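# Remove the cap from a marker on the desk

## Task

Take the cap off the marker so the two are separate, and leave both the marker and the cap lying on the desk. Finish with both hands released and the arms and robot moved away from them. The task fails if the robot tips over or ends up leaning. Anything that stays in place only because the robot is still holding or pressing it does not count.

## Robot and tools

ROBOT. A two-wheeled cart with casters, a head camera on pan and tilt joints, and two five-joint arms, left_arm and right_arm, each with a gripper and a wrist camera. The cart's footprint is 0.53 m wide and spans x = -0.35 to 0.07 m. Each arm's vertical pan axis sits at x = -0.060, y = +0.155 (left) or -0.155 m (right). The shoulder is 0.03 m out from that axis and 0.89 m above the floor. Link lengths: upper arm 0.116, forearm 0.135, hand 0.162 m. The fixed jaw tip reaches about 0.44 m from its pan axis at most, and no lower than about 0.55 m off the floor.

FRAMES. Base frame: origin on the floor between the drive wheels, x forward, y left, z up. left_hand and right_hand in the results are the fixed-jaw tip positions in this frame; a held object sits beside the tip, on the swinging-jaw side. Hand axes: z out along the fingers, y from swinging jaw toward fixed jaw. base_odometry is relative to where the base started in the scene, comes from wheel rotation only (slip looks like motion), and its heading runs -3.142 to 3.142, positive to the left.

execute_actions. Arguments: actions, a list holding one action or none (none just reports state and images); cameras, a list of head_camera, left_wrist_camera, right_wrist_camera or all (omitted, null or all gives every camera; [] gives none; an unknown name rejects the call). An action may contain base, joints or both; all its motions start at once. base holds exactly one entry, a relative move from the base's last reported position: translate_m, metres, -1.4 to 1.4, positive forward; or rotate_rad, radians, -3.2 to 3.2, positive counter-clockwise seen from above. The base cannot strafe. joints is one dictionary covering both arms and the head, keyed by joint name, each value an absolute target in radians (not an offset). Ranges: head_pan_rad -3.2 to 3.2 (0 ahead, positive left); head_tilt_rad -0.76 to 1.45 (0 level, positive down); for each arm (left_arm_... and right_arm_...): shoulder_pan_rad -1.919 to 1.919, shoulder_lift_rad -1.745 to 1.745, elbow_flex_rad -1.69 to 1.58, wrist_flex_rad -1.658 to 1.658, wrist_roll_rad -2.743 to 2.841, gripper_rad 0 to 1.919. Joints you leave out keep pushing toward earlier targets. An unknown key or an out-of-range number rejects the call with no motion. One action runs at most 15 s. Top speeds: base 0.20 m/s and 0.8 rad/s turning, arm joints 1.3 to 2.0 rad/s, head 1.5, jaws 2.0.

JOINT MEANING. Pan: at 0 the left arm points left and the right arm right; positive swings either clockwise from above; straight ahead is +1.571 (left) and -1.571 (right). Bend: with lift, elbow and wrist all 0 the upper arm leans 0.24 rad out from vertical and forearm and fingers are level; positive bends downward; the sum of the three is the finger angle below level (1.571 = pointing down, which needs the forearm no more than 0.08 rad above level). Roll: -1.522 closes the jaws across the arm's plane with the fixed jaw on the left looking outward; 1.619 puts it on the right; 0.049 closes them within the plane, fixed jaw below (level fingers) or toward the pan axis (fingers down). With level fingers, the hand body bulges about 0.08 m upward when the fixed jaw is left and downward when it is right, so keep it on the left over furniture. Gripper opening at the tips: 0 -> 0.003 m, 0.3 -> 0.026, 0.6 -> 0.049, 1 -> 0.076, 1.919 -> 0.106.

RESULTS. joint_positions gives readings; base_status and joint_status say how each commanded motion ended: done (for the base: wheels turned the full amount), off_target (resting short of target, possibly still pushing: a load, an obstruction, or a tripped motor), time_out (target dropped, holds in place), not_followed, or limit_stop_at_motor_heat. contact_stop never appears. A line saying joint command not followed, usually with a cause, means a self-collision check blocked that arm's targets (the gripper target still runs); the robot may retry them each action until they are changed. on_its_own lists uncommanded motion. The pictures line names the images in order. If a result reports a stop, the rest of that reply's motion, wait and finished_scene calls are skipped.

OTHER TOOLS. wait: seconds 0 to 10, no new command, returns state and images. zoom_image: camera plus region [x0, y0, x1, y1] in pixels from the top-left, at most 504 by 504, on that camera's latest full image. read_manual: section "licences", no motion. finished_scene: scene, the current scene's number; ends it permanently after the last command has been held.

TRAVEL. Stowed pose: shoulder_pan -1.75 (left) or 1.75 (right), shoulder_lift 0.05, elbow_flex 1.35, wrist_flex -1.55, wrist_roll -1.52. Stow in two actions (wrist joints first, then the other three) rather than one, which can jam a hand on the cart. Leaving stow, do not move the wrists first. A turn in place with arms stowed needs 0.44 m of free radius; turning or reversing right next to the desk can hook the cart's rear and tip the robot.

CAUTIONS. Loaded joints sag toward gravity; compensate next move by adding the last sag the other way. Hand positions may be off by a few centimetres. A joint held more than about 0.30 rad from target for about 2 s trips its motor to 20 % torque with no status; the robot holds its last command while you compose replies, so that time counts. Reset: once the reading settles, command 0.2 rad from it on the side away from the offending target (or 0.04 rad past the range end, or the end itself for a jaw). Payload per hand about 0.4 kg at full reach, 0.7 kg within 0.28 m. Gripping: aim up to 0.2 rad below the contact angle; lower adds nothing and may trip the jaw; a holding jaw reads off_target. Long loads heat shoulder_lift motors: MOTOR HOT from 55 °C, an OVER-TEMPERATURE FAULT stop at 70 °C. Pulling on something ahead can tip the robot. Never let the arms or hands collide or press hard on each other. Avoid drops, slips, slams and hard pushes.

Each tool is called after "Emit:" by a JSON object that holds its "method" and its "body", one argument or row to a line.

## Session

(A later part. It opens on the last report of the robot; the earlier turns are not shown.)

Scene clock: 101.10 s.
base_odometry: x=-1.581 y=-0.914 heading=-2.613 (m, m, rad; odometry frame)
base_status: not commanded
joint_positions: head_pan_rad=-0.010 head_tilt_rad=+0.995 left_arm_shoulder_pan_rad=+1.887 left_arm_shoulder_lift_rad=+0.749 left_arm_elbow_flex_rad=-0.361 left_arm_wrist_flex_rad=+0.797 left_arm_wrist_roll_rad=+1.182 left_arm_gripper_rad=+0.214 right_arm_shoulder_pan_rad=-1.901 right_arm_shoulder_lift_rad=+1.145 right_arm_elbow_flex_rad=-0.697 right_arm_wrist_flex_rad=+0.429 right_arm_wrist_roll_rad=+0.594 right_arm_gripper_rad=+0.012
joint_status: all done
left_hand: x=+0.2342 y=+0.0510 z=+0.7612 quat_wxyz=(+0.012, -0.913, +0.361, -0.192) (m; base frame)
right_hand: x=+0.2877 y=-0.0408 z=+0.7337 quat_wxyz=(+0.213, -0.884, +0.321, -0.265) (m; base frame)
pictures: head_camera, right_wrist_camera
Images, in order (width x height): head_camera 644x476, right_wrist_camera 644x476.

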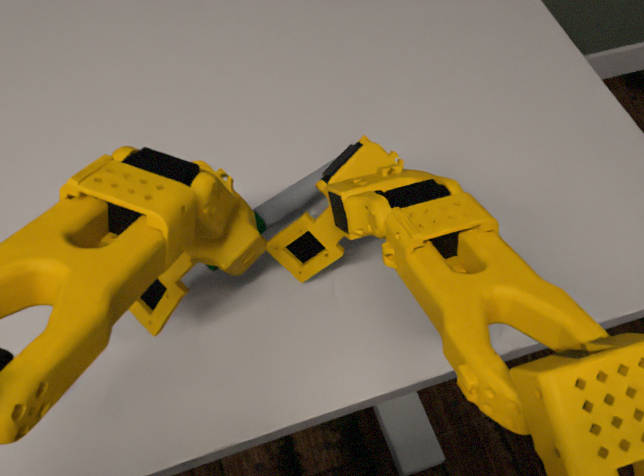

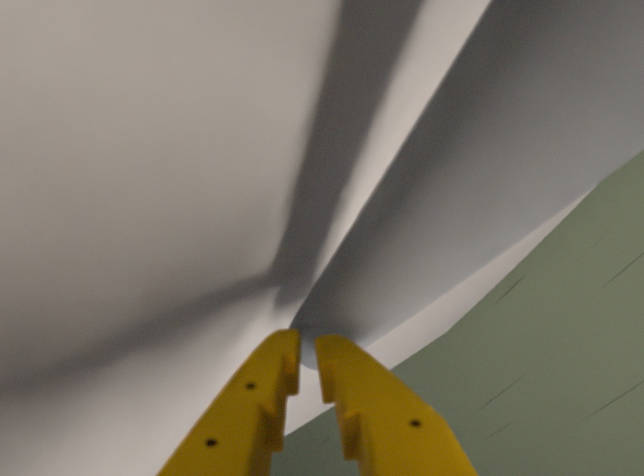

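Emit:
{"method": "execute_actions", "body": {
  "actions": [
    {"joints":{"right_arm_gripper_rad":0.9}}
  ],
  "cameras": []
}}

Emit:
{"method": "execute_actions", "body": {
  "actions": [
    {"joints":{"right_arm_shoulder_lift_rad":1.2,"right_arm_elbow_flex_rad":-0.88,"right_arm_wrist_flex_rad":0.35}}
  ],
  "cameras": ["right_wrist_camera"]
}}

Emit:
{"method": "execute_actions", "body": {
  "actions": [
    {"joints":{"right_arm_gripper_rad":0.0}}
  ],
  "cameras": ["right_wrist_camera","head_camera"]
}}

Scene clock: 108.50 s.
base_odometry: x=-1.581 y=-0.914 heading=-2.613 (m, m, rad; odometry frame)
base_status: not commanded
joint_positions: head_pan_rad=-0.010 head_tilt_rad=+0.995 left_arm_shoulder_pan_rad=+1.887 left_arm_shoulder_lift_rad=+0.749 left_arm_elbow_flex_rad=-0.361 left_arm_wrist_flex_rad=+0.797 left_arm_wrist_roll_rad=+1.182 left_arm_gripper_rad=+0.214 right_arm_shoulder_pan_rad=-1.901 right_arm_shoulder_lift_rad=+1.146 right_arm_elbow_flex_rad=-0.697 right_arm_wrist_flex_rad=+0.429 right_arm_wrist_roll_rad=+0.594 right_arm_gripper_rad=+0.888
joint_status: all done
left_hand: x=+0.2342 y=+0.0510 z=+0.7612 quat_wxyz=(+0.012, -0.913, +0.361, -0.192) (m; base frame)
right_hand: x=+0.2874 y=-0.0408 z=+0.7332 quat_wxyz=(+0.213, -0.884, +0.321, -0.264) (m; base frame)
pictures: none
No camera images: the call's "cameras" was empty. Leave "cameras" out to get every camera's image.

Scene clock: 109.30 s.
base_odometry: x=-1.581 y=-0.914 heading=-2.613 (m, m, rad; odometry frame)
base_status: not commanded
joint_positions: head_pan_rad=-0.010 head_tilt_rad=+0.995 left_arm_shoulder_pan_rad=+1.887 left_arm_shoulder_lift_rad=+0.749 left_arm_elbow_flex_rad=-0.361 left_arm_wrist_flex_rad=+0.797 left_arm_wrist_roll_rad=+1.182 left_arm_gripper_rad=+0.214 right_arm_shoulder_pan_rad=-1.901 right_arm_shoulder_lift_rad=+1.226 right_arm_elbow_flex_rad=-0.842 right_arm_wrist_flex_rad=+0.363 right_arm_wrist_roll_rad=+0.594 right_arm_gripper_rad=+0.889
joint_status: all done
left_hand: x=+0.2342 y=+0.0510 z=+0.7612 quat_wxyz=(+0.012, -0.913, +0.361, -0.192) (m; base frame)
right_hand: x=+0.3066 y=-0.0343 z=+0.7458 quat_wxyz=(+0.251, -0.862, +0.312, -0.312) (m; base frame)
pictures: right_wrist_camera
Images, in order (width x height): right_wrist_camera 644x476.

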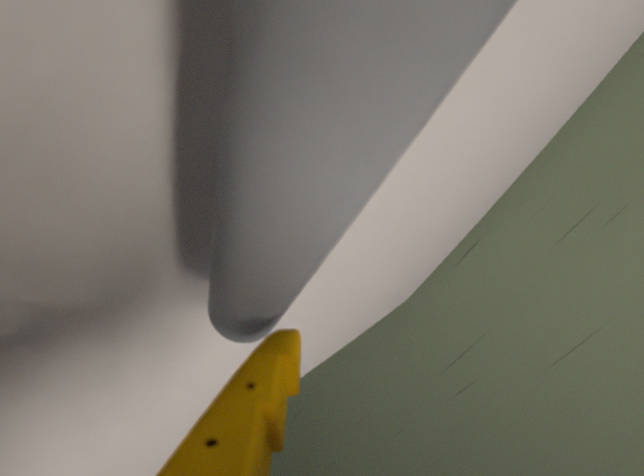

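Scene clock: 110.30 s.
base_odometry: x=-1.581 y=-0.914 heading=-2.613 (m, m, rad; odometry frame)
base_status: not commanded
joint_positions: head_pan_rad=-0.010 head_tilt_rad=+0.995 left_arm_shoulder_pan_rad=+1.887 left_arm_shoulder_lift_rad=+0.749 left_arm_elbow_flex_rad=-0.361 left_arm_wrist_flex_rad=+0.797 left_arm_wrist_roll_rad=+1.182 left_arm_gripper_rad=+0.214 right_arm_shoulder_pan_rad=-1.901 right_arm_shoulder_lift_rad=+1.226 right_arm_elbow_flex_rad=-0.842 right_arm_wrist_flex_rad=+0.363 right_arm_wrist_roll_rad=+0.594 right_arm_gripper_rad=+0.012
joint_status: all done
left_hand: x=+0.2342 y=+0.0510 z=+0.7612 quat_wxyz=(+0.012, -0.913, +0.361, -0.192) (m; base frame)
right_hand: x=+0.3066 y=-0.0343 z=+0.7458 quat_wxyz=(+0.251, -0.862, +0.312, -0.312) (m; base frame)
pictures: head_camera, right_wrist_camera
Images, in order (width x height): head_camera 644x476, right_wrist_camera 644x476.

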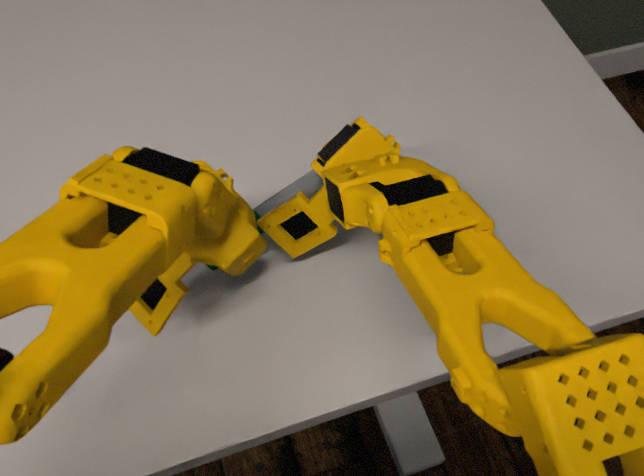

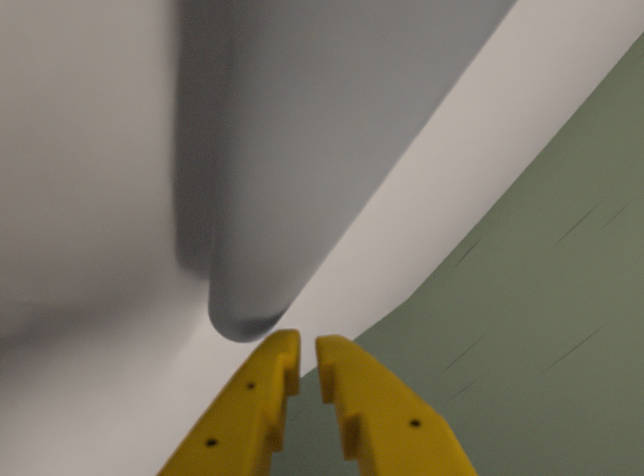

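Emit:
{"method": "execute_actions", "body": {
  "actions": [
    {"joints":{"right_arm_gripper_rad":0.9,"right_arm_shoulder_pan_rad":-1.5,"right_arm_shoulder_lift_rad":0.6,"right_arm_elbow_flex_rad":0.1,"right_arm_wrist_flex_rad":0.3,"right_arm_wrist_roll_rad":0.3}}
  ],
  "cameras": []
}}

Emit:
{"method": "execute_actions", "body": {
  "actions": [
    {"joints":{"left_arm_wrist_roll_rad":0.35,"left_arm_shoulder_pan_rad":1.8}}
  ],
  "cameras": []
}}

Emit:
{"method": "execute_actions", "body": {
  "actions": [
    {"joints":{"right_arm_shoulder_pan_rad":-1.85}}
  ],
  "cameras": ["right_wrist_camera","head_camera"]
}}

Scene clock: 119.10 s.
base_odometry: x=-1.581 y=-0.914 heading=-2.613 (m, m, rad; odometry frame)
base_status: not commanded
joint_positions: head_pan_rad=-0.010 head_tilt_rad=+0.995 left_arm_shoulder_pan_rad=+1.887 left_arm_shoulder_lift_rad=+0.749 left_arm_elbow_flex_rad=-0.361 left_arm_wrist_flex_rad=+0.797 left_arm_wrist_roll_rad=+1.182 left_arm_gripper_rad=+0.214 right_arm_shoulder_pan_rad=-1.511 right_arm_shoulder_lift_rad=+0.660 right_arm_elbow_flex_rad=+0.105 right_arm_wrist_flex_rad=+0.313 right_arm_wrist_roll_rad=+0.307 right_arm_gripper_rad=+0.889
joint_status: all done
left_hand: x=+0.2342 y=+0.0510 z=+0.7612 quat_wxyz=(+0.012, -0.913, +0.361, -0.192) (m; base frame)
right_hand: x=+0.2311 y=-0.1749 z=+0.7311 quat_wxyz=(+0.143, -0.750, +0.614, -0.198) (m; base frame)
pictures: none
No camera images: the call's "cameras" was empty. Leave "cameras" out to get every camera's image.

Scene clock: 120.50 s.
base_odometry: x=-1.581 y=-0.914 heading=-2.613 (m, m, rad; odometry frame)
base_status: not commanded
joint_positions: head_pan_rad=-0.010 head_tilt_rad=+0.995 left_arm_shoulder_pan_rad=+1.810 left_arm_shoulder_lift_rad=+0.749 left_arm_elbow_flex_rad=-0.364 left_arm_wrist_flex_rad=+0.797 left_arm_wrist_roll_rad=+0.359 left_arm_gripper_rad=+0.214 right_arm_shoulder_pan_rad=-1.511 right_arm_shoulder_lift_rad=+0.660 right_arm_elbow_flex_rad=+0.105 right_arm_wrist_flex_rad=+0.313 right_arm_wrist_roll_rad=+0.307 right_arm_gripper_rad=+0.889
joint_status: all done
left_hand: x=+0.2391 y=+0.0791 z=+0.7602 quat_wxyz=(+0.095, -0.718, +0.669, -0.169) (m; base frame)
right_hand: x=+0.2311 y=-0.1749 z=+0.7311 quat_wxyz=(+0.143, -0.750, +0.614, -0.198) (m; base frame)
pictures: none
No camera images: the call's "cameras" was empty. Leave "cameras" out to get every camera's image.

Scene clock: 121.50 s.
base_odometry: x=-1.581 y=-0.914 heading=-2.613 (m, m, rad; odometry frame)
base_status: not commanded
joint_positions: head_pan_rad=-0.010 head_tilt_rad=+0.995 left_arm_shoulder_pan_rad=+1.810 left_arm_shoulder_lift_rad=+0.749 left_arm_elbow_flex_rad=-0.364 left_arm_wrist_flex_rad=+0.797 left_arm_wrist_roll_rad=+0.359 left_arm_gripper_rad=+0.214 right_arm_shoulder_pan_rad=-1.839 right_arm_shoulder_lift_rad=+0.660 right_arm_elbow_flex_rad=+0.105 right_arm_wrist_flex_rad=+0.311 right_arm_wrist_roll_rad=+0.307 right_arm_gripper_rad=+0.889
joint_status: all done
left_hand: x=+0.2391 y=+0.0791 z=+0.7602 quat_wxyz=(+0.095, -0.718, +0.669, -0.169) (m; base frame)
right_hand: x=+0.2222 y=-0.0799 z=+0.7312 quat_wxyz=(+0.174, -0.840, +0.483, -0.172) (m; base frame)
pictures: head_camera, right_wrist_camera
Images, in order (width x height): head_camera 644x476, right_wrist_camera 644x476.

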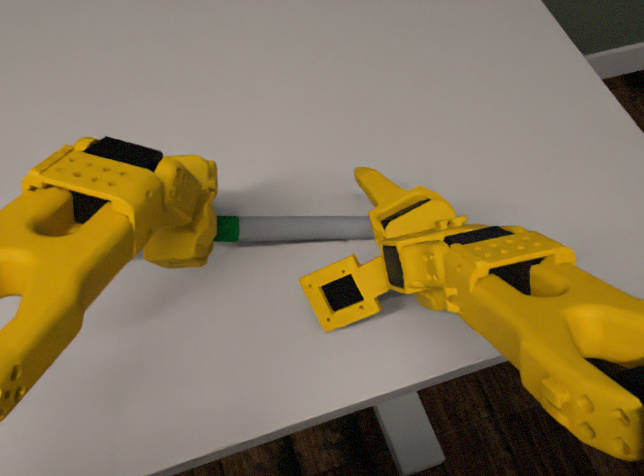

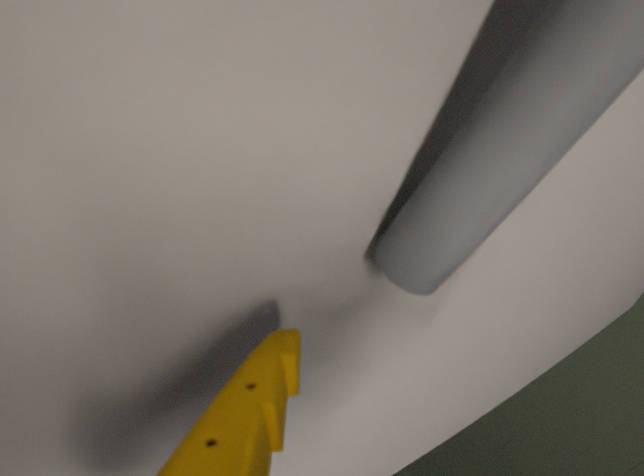

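Emit:
{"method": "execute_actions", "body": {
  "actions": [
    {"joints":{"right_arm_wrist_roll_rad":-0.25,"right_arm_shoulder_pan_rad":-1.9,"left_arm_shoulder_pan_rad":1.89,"right_arm_shoulder_lift_rad":0.75,"right_arm_elbow_flex_rad":-0.1,"right_arm_wrist_flex_rad":0.35}}
  ],
  "cameras": ["right_wrist_camera","head_camera"]
}}

Emit:
{"method": "execute_actions", "body": {
  "actions": [
    {"joints":{"right_arm_gripper_rad":0.0}}
  ],
  "cameras": ["right_wrist_camera"]
}}

Scene clock: 127.47 s.
base_odometry: x=-1.581 y=-0.914 heading=-2.613 (m, m, rad; odometry frame)
base_status: not commanded
joint_positions: head_pan_rad=-0.010 head_tilt_rad=+0.995 left_arm_shoulder_pan_rad=+1.879 left_arm_shoulder_lift_rad=+0.749 left_arm_elbow_flex_rad=-0.364 left_arm_wrist_flex_rad=+0.797 left_arm_wrist_roll_rad=+0.359 left_arm_gripper_rad=+0.214 right_arm_shoulder_pan_rad=-1.888 right_arm_shoulder_lift_rad=+0.772 right_arm_elbow_flex_rad=-0.064 right_arm_wrist_flex_rad=+0.348 right_arm_wrist_roll_rad=-0.242 right_arm_gripper_rad=+0.889
joint_status: all done
left_hand: x=+0.2332 y=+0.0587 z=+0.7602 quat_wxyz=(+0.089, -0.694, +0.693, -0.172) (m; base frame)
right_hand: x=+0.2312 y=-0.0573 z=+0.7278 quat_wxyz=(+0.225, -0.693, +0.675, -0.118) (m; base frame)
pictures: head_camera, right_wrist_camera
Images, in order (width x height): head_camera 644x476, right_wrist_camera 644x476.

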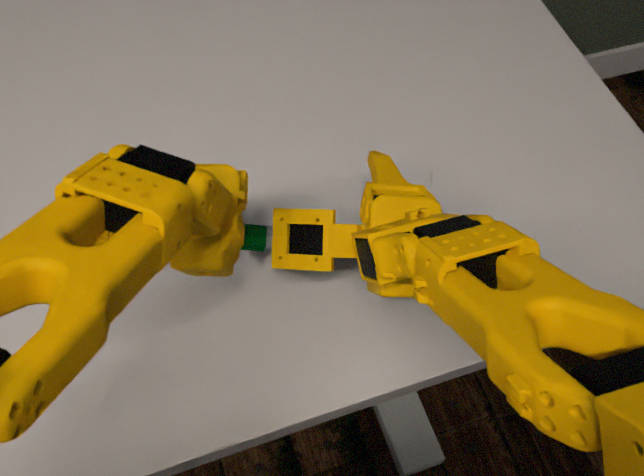

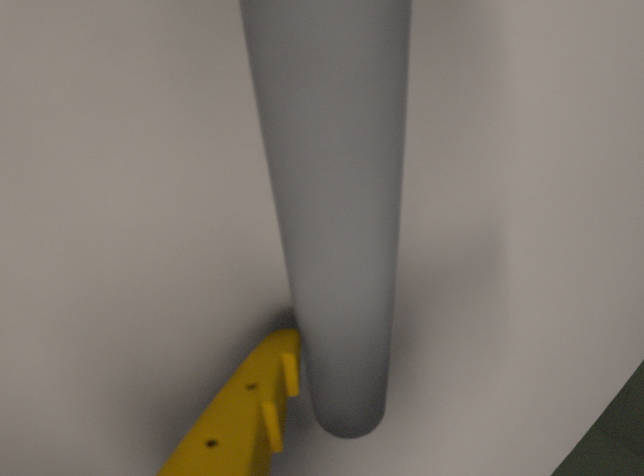

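Scene clock: 128.50 s.
base_odometry: x=-1.581 y=-0.914 heading=-2.613 (m, m, rad; odometry frame)
base_status: not commanded
joint_positions: head_pan_rad=-0.010 head_tilt_rad=+0.995 left_arm_shoulder_pan_rad=+1.879 left_arm_shoulder_lift_rad=+0.751 left_arm_elbow_flex_rad=-0.364 left_arm_wrist_flex_rad=+0.797 left_arm_wrist_roll_rad=+0.359 left_arm_gripper_rad=+0.214 right_arm_shoulder_pan_rad=-1.888 right_arm_shoulder_lift_rad=+0.769 right_arm_elbow_flex_rad=-0.082 right_arm_wrist_flex_rad=+0.348 right_arm_wrist_roll_rad=-0.243 right_arm_gripper_rad=+0.012
joint_status: all done
left_hand: x=+0.2330 y=+0.0587 z=+0.7597 quat_wxyz=(+0.088, -0.694, +0.693, -0.171) (m; base frame)
right_hand: x=+0.2357 y=-0.0559 z=+0.7320 quat_wxyz=(+0.235, -0.690, +0.673, -0.122) (m; base frame)
pictures: right_wrist_camera
Images, in order (width x height): right_wrist_camera 644x476.

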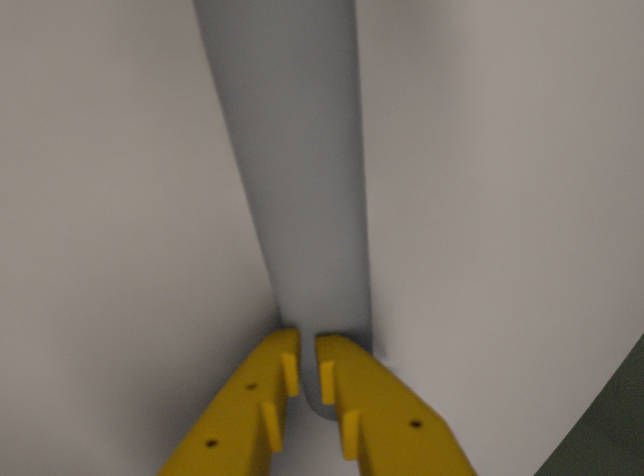

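Emit:
{"method": "execute_actions", "body": {
  "actions": [
    {"joints":{"right_arm_gripper_rad":0.9,"right_arm_elbow_flex_rad":-0.03,"right_arm_shoulder_lift_rad":0.7,"left_arm_shoulder_lift_rad":0.55,"left_arm_wrist_flex_rad":0.95}}
  ],
  "cameras": ["right_wrist_camera"]
}}

Emit:
{"method": "execute_actions", "body": {
  "actions": [
    {"joints":{"right_arm_gripper_rad":0.0}}
  ],
  "cameras": ["right_wrist_camera"]
}}

Scene clock: 133.80 s.
base_odometry: x=-1.581 y=-0.914 heading=-2.613 (m, m, rad; odometry frame)
base_status: not commanded
joint_positions: head_pan_rad=-0.010 head_tilt_rad=+0.995 left_arm_shoulder_pan_rad=+1.881 left_arm_shoulder_lift_rad=+0.605 left_arm_elbow_flex_rad=-0.369 left_arm_wrist_flex_rad=+0.945 left_arm_wrist_roll_rad=+0.359 left_arm_gripper_rad=+0.213 right_arm_shoulder_pan_rad=-1.890 right_arm_shoulder_lift_rad=+0.743 right_arm_elbow_flex_rad=-0.027 right_arm_wrist_flex_rad=+0.348 right_arm_wrist_roll_rad=-0.243 right_arm_gripper_rad=+0.888
joint_status: all done
left_hand: x=+0.2285 y=+0.0596 z=+0.7928 quat_wxyz=(+0.089, -0.694, +0.694, -0.172) (m; base frame)
right_hand: x=+0.2277 y=-0.0580 z=+0.7293 quat_wxyz=(+0.222, -0.694, +0.675, -0.116) (m; base frame)
pictures: right_wrist_camera
Images, in order (width x height): right_wrist_camera 644x476.

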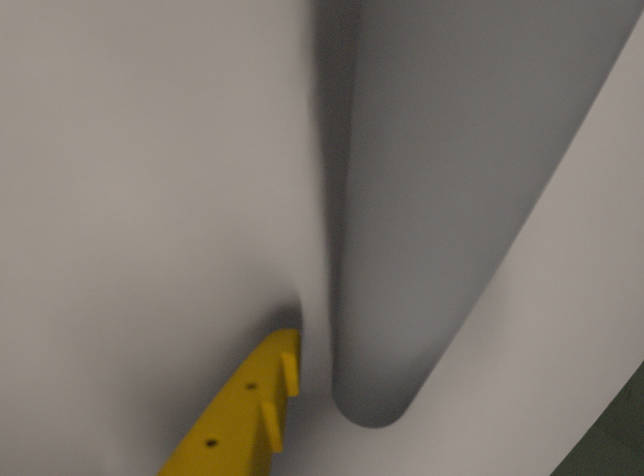

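Scene clock: 134.80 s.
base_odometry: x=-1.581 y=-0.914 heading=-2.613 (m, m, rad; odometry frame)
base_status: not commanded
joint_positions: head_pan_rad=-0.010 head_tilt_rad=+0.995 left_arm_shoulder_pan_rad=+1.881 left_arm_shoulder_lift_rad=+0.605 left_arm_elbow_flex_rad=-0.369 left_arm_wrist_flex_rad=+0.949 left_arm_wrist_roll_rad=+0.357 left_arm_gripper_rad=+0.213 right_arm_shoulder_pan_rad=-1.890 right_arm_shoulder_lift_rad=+0.743 right_arm_elbow_flex_rad=-0.027 right_arm_wrist_flex_rad=+0.348 right_arm_wrist_roll_rad=-0.247 right_arm_gripper_rad=+0.206
joint_status: right_arm_gripper_rad off_target (ended at +0.206, target +0.000)
left_hand: x=+0.2281 y=+0.0598 z=+0.7926 quat_wxyz=(+0.088, -0.693, +0.695, -0.171) (m; base frame)
right_hand: x=+0.2277 y=-0.0580 z=+0.7293 quat_wxyz=(+0.223, -0.693, +0.676, -0.115) (m; base frame)
pictures: right_wrist_camera
Images, in order (width x height): right_wrist_camera 644x476.

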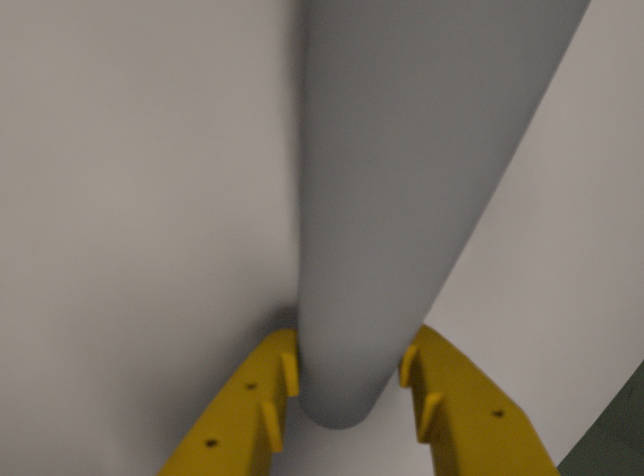

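Gripped. Pull.

Emit:
{"method": "execute_actions", "body": {
  "actions": [
    {"joints":{"right_arm_gripper_rad":0.03,"left_arm_shoulder_pan_rad":1.68,"right_arm_shoulder_pan_rad":-1.75}}
  ],
  "cameras": ["head_camera"]
}}

Scene clock: 137.93 s.
base_odometry: x=-1.581 y=-0.914 heading=-2.613 (m, m, rad; odometry frame)
base_status: not commanded
joint_positions: head_pan_rad=-0.010 head_tilt_rad=+0.995 left_arm_shoulder_pan_rad=+1.691 left_arm_shoulder_lift_rad=+0.602 left_arm_elbow_flex_rad=-0.369 left_arm_wrist_flex_rad=+0.949 left_arm_wrist_roll_rad=+0.357 left_arm_gripper_rad=+0.213 right_arm_shoulder_pan_rad=-1.761 right_arm_shoulder_lift_rad=+0.741 right_arm_elbow_flex_rad=-0.026 right_arm_wrist_flex_rad=+0.348 right_arm_wrist_roll_rad=-0.247 right_arm_gripper_rad=+0.204
joint_status: right_arm_gripper_rad off_target (ended at +0.204, target +0.030); the others done
left_hand: x=+0.2412 y=+0.1159 z=+0.7935 quat_wxyz=(+0.105, -0.756, +0.625, -0.163) (m; base frame)
right_hand: x=+0.2377 y=-0.0958 z=+0.7294 quat_wxyz=(+0.215, -0.648, +0.720, -0.129) (m; base frame)
pictures: head_camera
Images, in order (width x height): head_camera 644x476.

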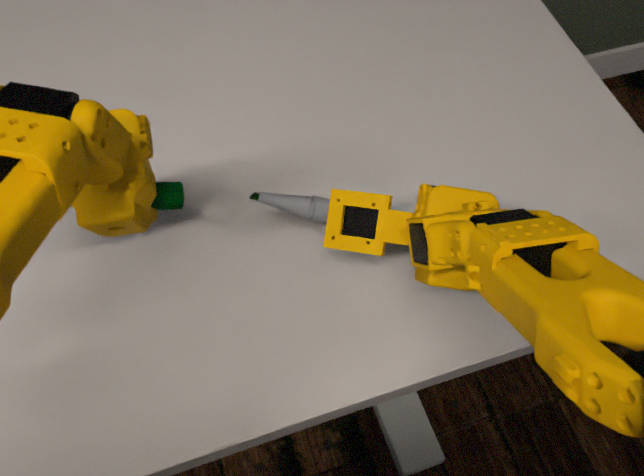

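Emit:
{"method": "execute_actions", "body": {
  "actions": [
    {"joints":{"left_arm_shoulder_lift_rad":0.85,"left_arm_wrist_flex_rad":0.7,"right_arm_gripper_rad":0.8}}
  ],
  "cameras": []
}}

Emit:
{"method": "execute_actions", "body": {
  "actions": [
    {"joints":{"left_arm_gripper_rad":0.8,"right_arm_elbow_flex_rad":0.2,"right_arm_shoulder_lift_rad":0.5}}
  ],
  "cameras": []
}}

Emit:
{"method": "execute_actions", "body": {
  "actions": [
    {"joints":{"left_arm_shoulder_lift_rad":0.1,"right_arm_shoulder_lift_rad":-0.2,"right_arm_shoulder_pan_rad":-1.4,"left_arm_shoulder_pan_rad":1.4}}
  ],
  "cameras": ["head_camera"]
}}

Emit:
{"method": "wait", "body": {
  "seconds": 3
}}

Scene clock: 143.90 s.
base_odometry: x=-1.581 y=-0.914 heading=-2.613 (m, m, rad; odometry frame)
base_status: not commanded
joint_positions: head_pan_rad=-0.010 head_tilt_rad=+0.995 left_arm_shoulder_pan_rad=+1.691 left_arm_shoulder_lift_rad=+0.861 left_arm_elbow_flex_rad=-0.372 left_arm_wrist_flex_rad=+0.711 left_arm_wrist_roll_rad=+0.357 left_arm_gripper_rad=+0.213 right_arm_shoulder_pan_rad=-1.761 right_arm_shoulder_lift_rad=+0.741 right_arm_elbow_flex_rad=-0.026 right_arm_wrist_flex_rad=+0.348 right_arm_wrist_roll_rad=-0.247 right_arm_gripper_rad=+0.788
joint_status: all done
left_hand: x=+0.2443 y=+0.1156 z=+0.7350 quat_wxyz=(+0.100, -0.757, +0.626, -0.155) (m; base frame)
right_hand: x=+0.2377 y=-0.0958 z=+0.7294 quat_wxyz=(+0.215, -0.648, +0.720, -0.129) (m; base frame)
pictures: none
No camera images: the call's "cameras" was empty. Leave "cameras" out to get every camera's image.

Scene clock: 144.83 s.
base_odometry: x=-1.581 y=-0.914 heading=-2.613 (m, m, rad; odometry frame)
base_status: not commanded
joint_positions: head_pan_rad=-0.010 head_tilt_rad=+0.995 left_arm_shoulder_pan_rad=+1.691 left_arm_shoulder_lift_rad=+0.871 left_arm_elbow_flex_rad=-0.372 left_arm_wrist_flex_rad=+0.711 left_arm_wrist_roll_rad=+0.357 left_arm_gripper_rad=+0.787 right_arm_shoulder_pan_rad=-1.761 right_arm_shoulder_lift_rad=+0.559 right_arm_elbow_flex_rad=+0.203 right_arm_wrist_flex_rad=+0.348 right_arm_wrist_roll_rad=-0.247 right_arm_gripper_rad=+0.789
joint_status: all done
left_hand: x=+0.2428 y=+0.1158 z=+0.7324 quat_wxyz=(+0.097, -0.758, +0.627, -0.151) (m; base frame)
right_hand: x=+0.2142 y=-0.1003 z=+0.7380 quat_wxyz=(+0.196, -0.651, +0.724, -0.118) (m; base frame)
pictures: none
No camera images: the call's "cameras" was empty. Leave "cameras" out to get every camera's image.

Scene clock: 146.10 s.
base_odometry: x=-1.581 y=-0.914 heading=-2.613 (m, m, rad; odometry frame)
base_status: not commanded
joint_positions: head_pan_rad=-0.010 head_tilt_rad=+0.995 left_arm_shoulder_pan_rad=+1.410 left_arm_shoulder_lift_rad=+0.145 left_arm_elbow_flex_rad=-0.372 left_arm_wrist_flex_rad=+0.711 left_arm_wrist_roll_rad=+0.357 left_arm_gripper_rad=+0.788 right_arm_shoulder_pan_rad=-1.411 right_arm_shoulder_lift_rad=-0.154 right_arm_elbow_flex_rad=+0.209 right_arm_wrist_flex_rad=+0.350 right_arm_wrist_roll_rad=-0.247 right_arm_gripper_rad=+0.789
joint_status: all done
left_hand: x=+0.2793 y=+0.2073 z=+0.9556 quat_wxyz=(+0.338, -0.729, +0.448, -0.392) (m; base frame)
right_hand: x=+0.2566 y=-0.2040 z=+0.9372 quat_wxyz=(+0.415, -0.442, +0.708, -0.362) (m; base frame)
pictures: head_camera
Images, in order (width x height): head_camera 644x476.

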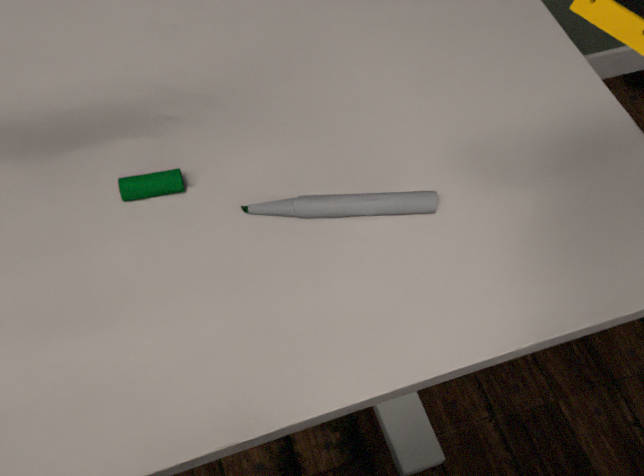

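Scene clock: 149.10 s.
base_odometry: x=-1.581 y=-0.914 heading=-2.613 (m, m, rad; odometry frame)
base_status: not commanded
joint_positions: head_pan_rad=-0.010 head_tilt_rad=+0.995 left_arm_shoulder_pan_rad=+1.410 left_arm_shoulder_lift_rad=+0.145 left_arm_elbow_flex_rad=-0.372 left_arm_wrist_flex_rad=+0.711 left_arm_wrist_roll_rad=+0.357 left_arm_gripper_rad=+0.788 right_arm_shoulder_pan_rad=-1.411 right_arm_shoulder_lift_rad=-0.154 right_arm_elbow_flex_rad=+0.209 right_arm_wrist_flex_rad=+0.350 right_arm_wrist_roll_rad=-0.247 right_arm_gripper_rad=+0.789
joint_status: all done
left_hand: x=+0.2793 y=+0.2073 z=+0.9556 quat_wxyz=(+0.338, -0.729, +0.448, -0.392) (m; base frame)
right_hand: x=+0.2566 y=-0.2040 z=+0.9372 quat_wxyz=(+0.415, -0.442, +0.708, -0.362) (m; base frame)
wait: 3.00 s; at rest by 0.27 s
pictures: head_camera, left_wrist_camera, right_wrist_camera
Images, in order (width x height): head_camera 644x476, left_wrist_camera 644x476, right_wrist_camera 644x476.

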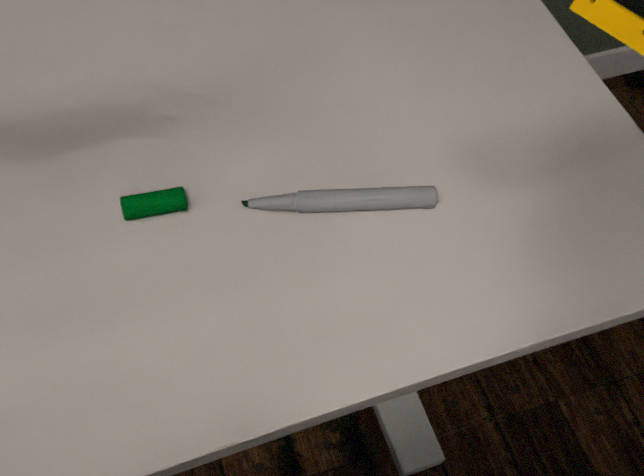

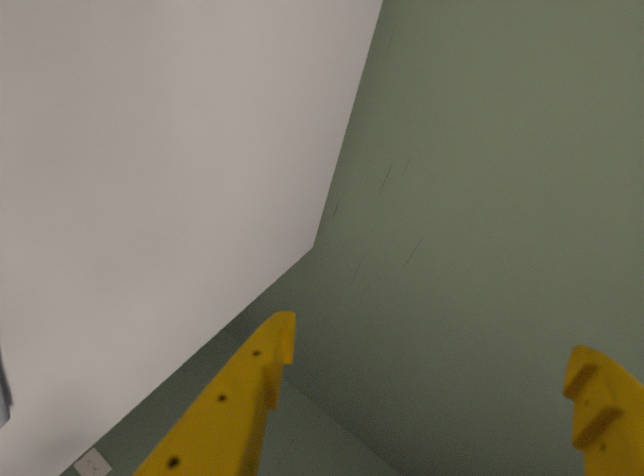

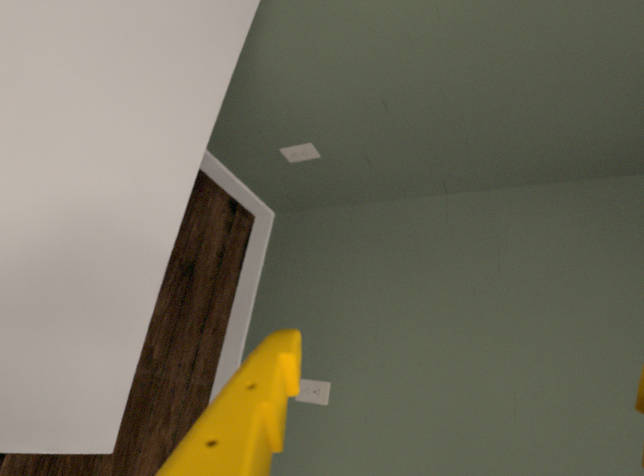

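Emit:
{"method": "execute_actions", "body": {
  "actions": [],
  "cameras": ["head_camera"]
}}

Scene clock: 153.03 s.
base_odometry: x=-1.581 y=-0.914 heading=-2.613 (m, m, rad; odometry frame)
base_status: not commanded
joint_positions: head_pan_rad=-0.010 head_tilt_rad=+0.995 left_arm_shoulder_pan_rad=+1.410 left_arm_shoulder_lift_rad=+0.145 left_arm_elbow_flex_rad=-0.372 left_arm_wrist_flex_rad=+0.711 left_arm_wrist_roll_rad=+0.357 left_arm_gripper_rad=+0.788 right_arm_shoulder_pan_rad=-1.411 right_arm_shoulder_lift_rad=-0.154 right_arm_elbow_flex_rad=+0.209 right_arm_wrist_flex_rad=+0.350 right_arm_wrist_roll_rad=-0.247 right_arm_gripper_rad=+0.789
joint_status: all done
left_hand: x=+0.2793 y=+0.2073 z=+0.9556 quat_wxyz=(+0.338, -0.729, +0.448, -0.392) (m; base frame)
right_hand: x=+0.2566 y=-0.2040 z=+0.9372 quat_wxyz=(+0.415, -0.442, +0.708, -0.362) (m; base frame)
pictures: head_camera
Images, in order (width x height): head_camera 644x476.

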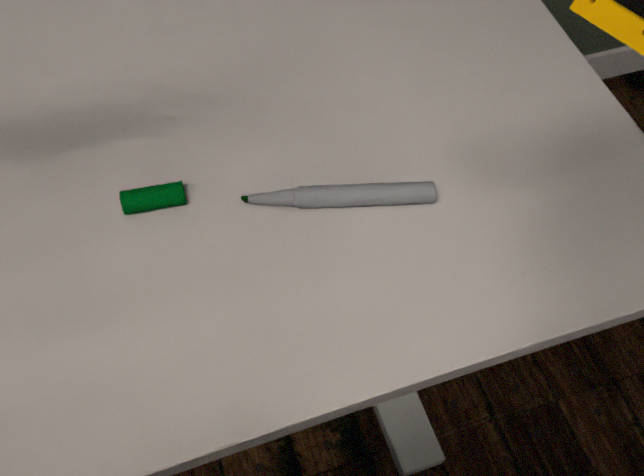

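Emit:
{"method": "finished_scene", "body": {
  "scene": 2
}}

The scene is finished: the task was done.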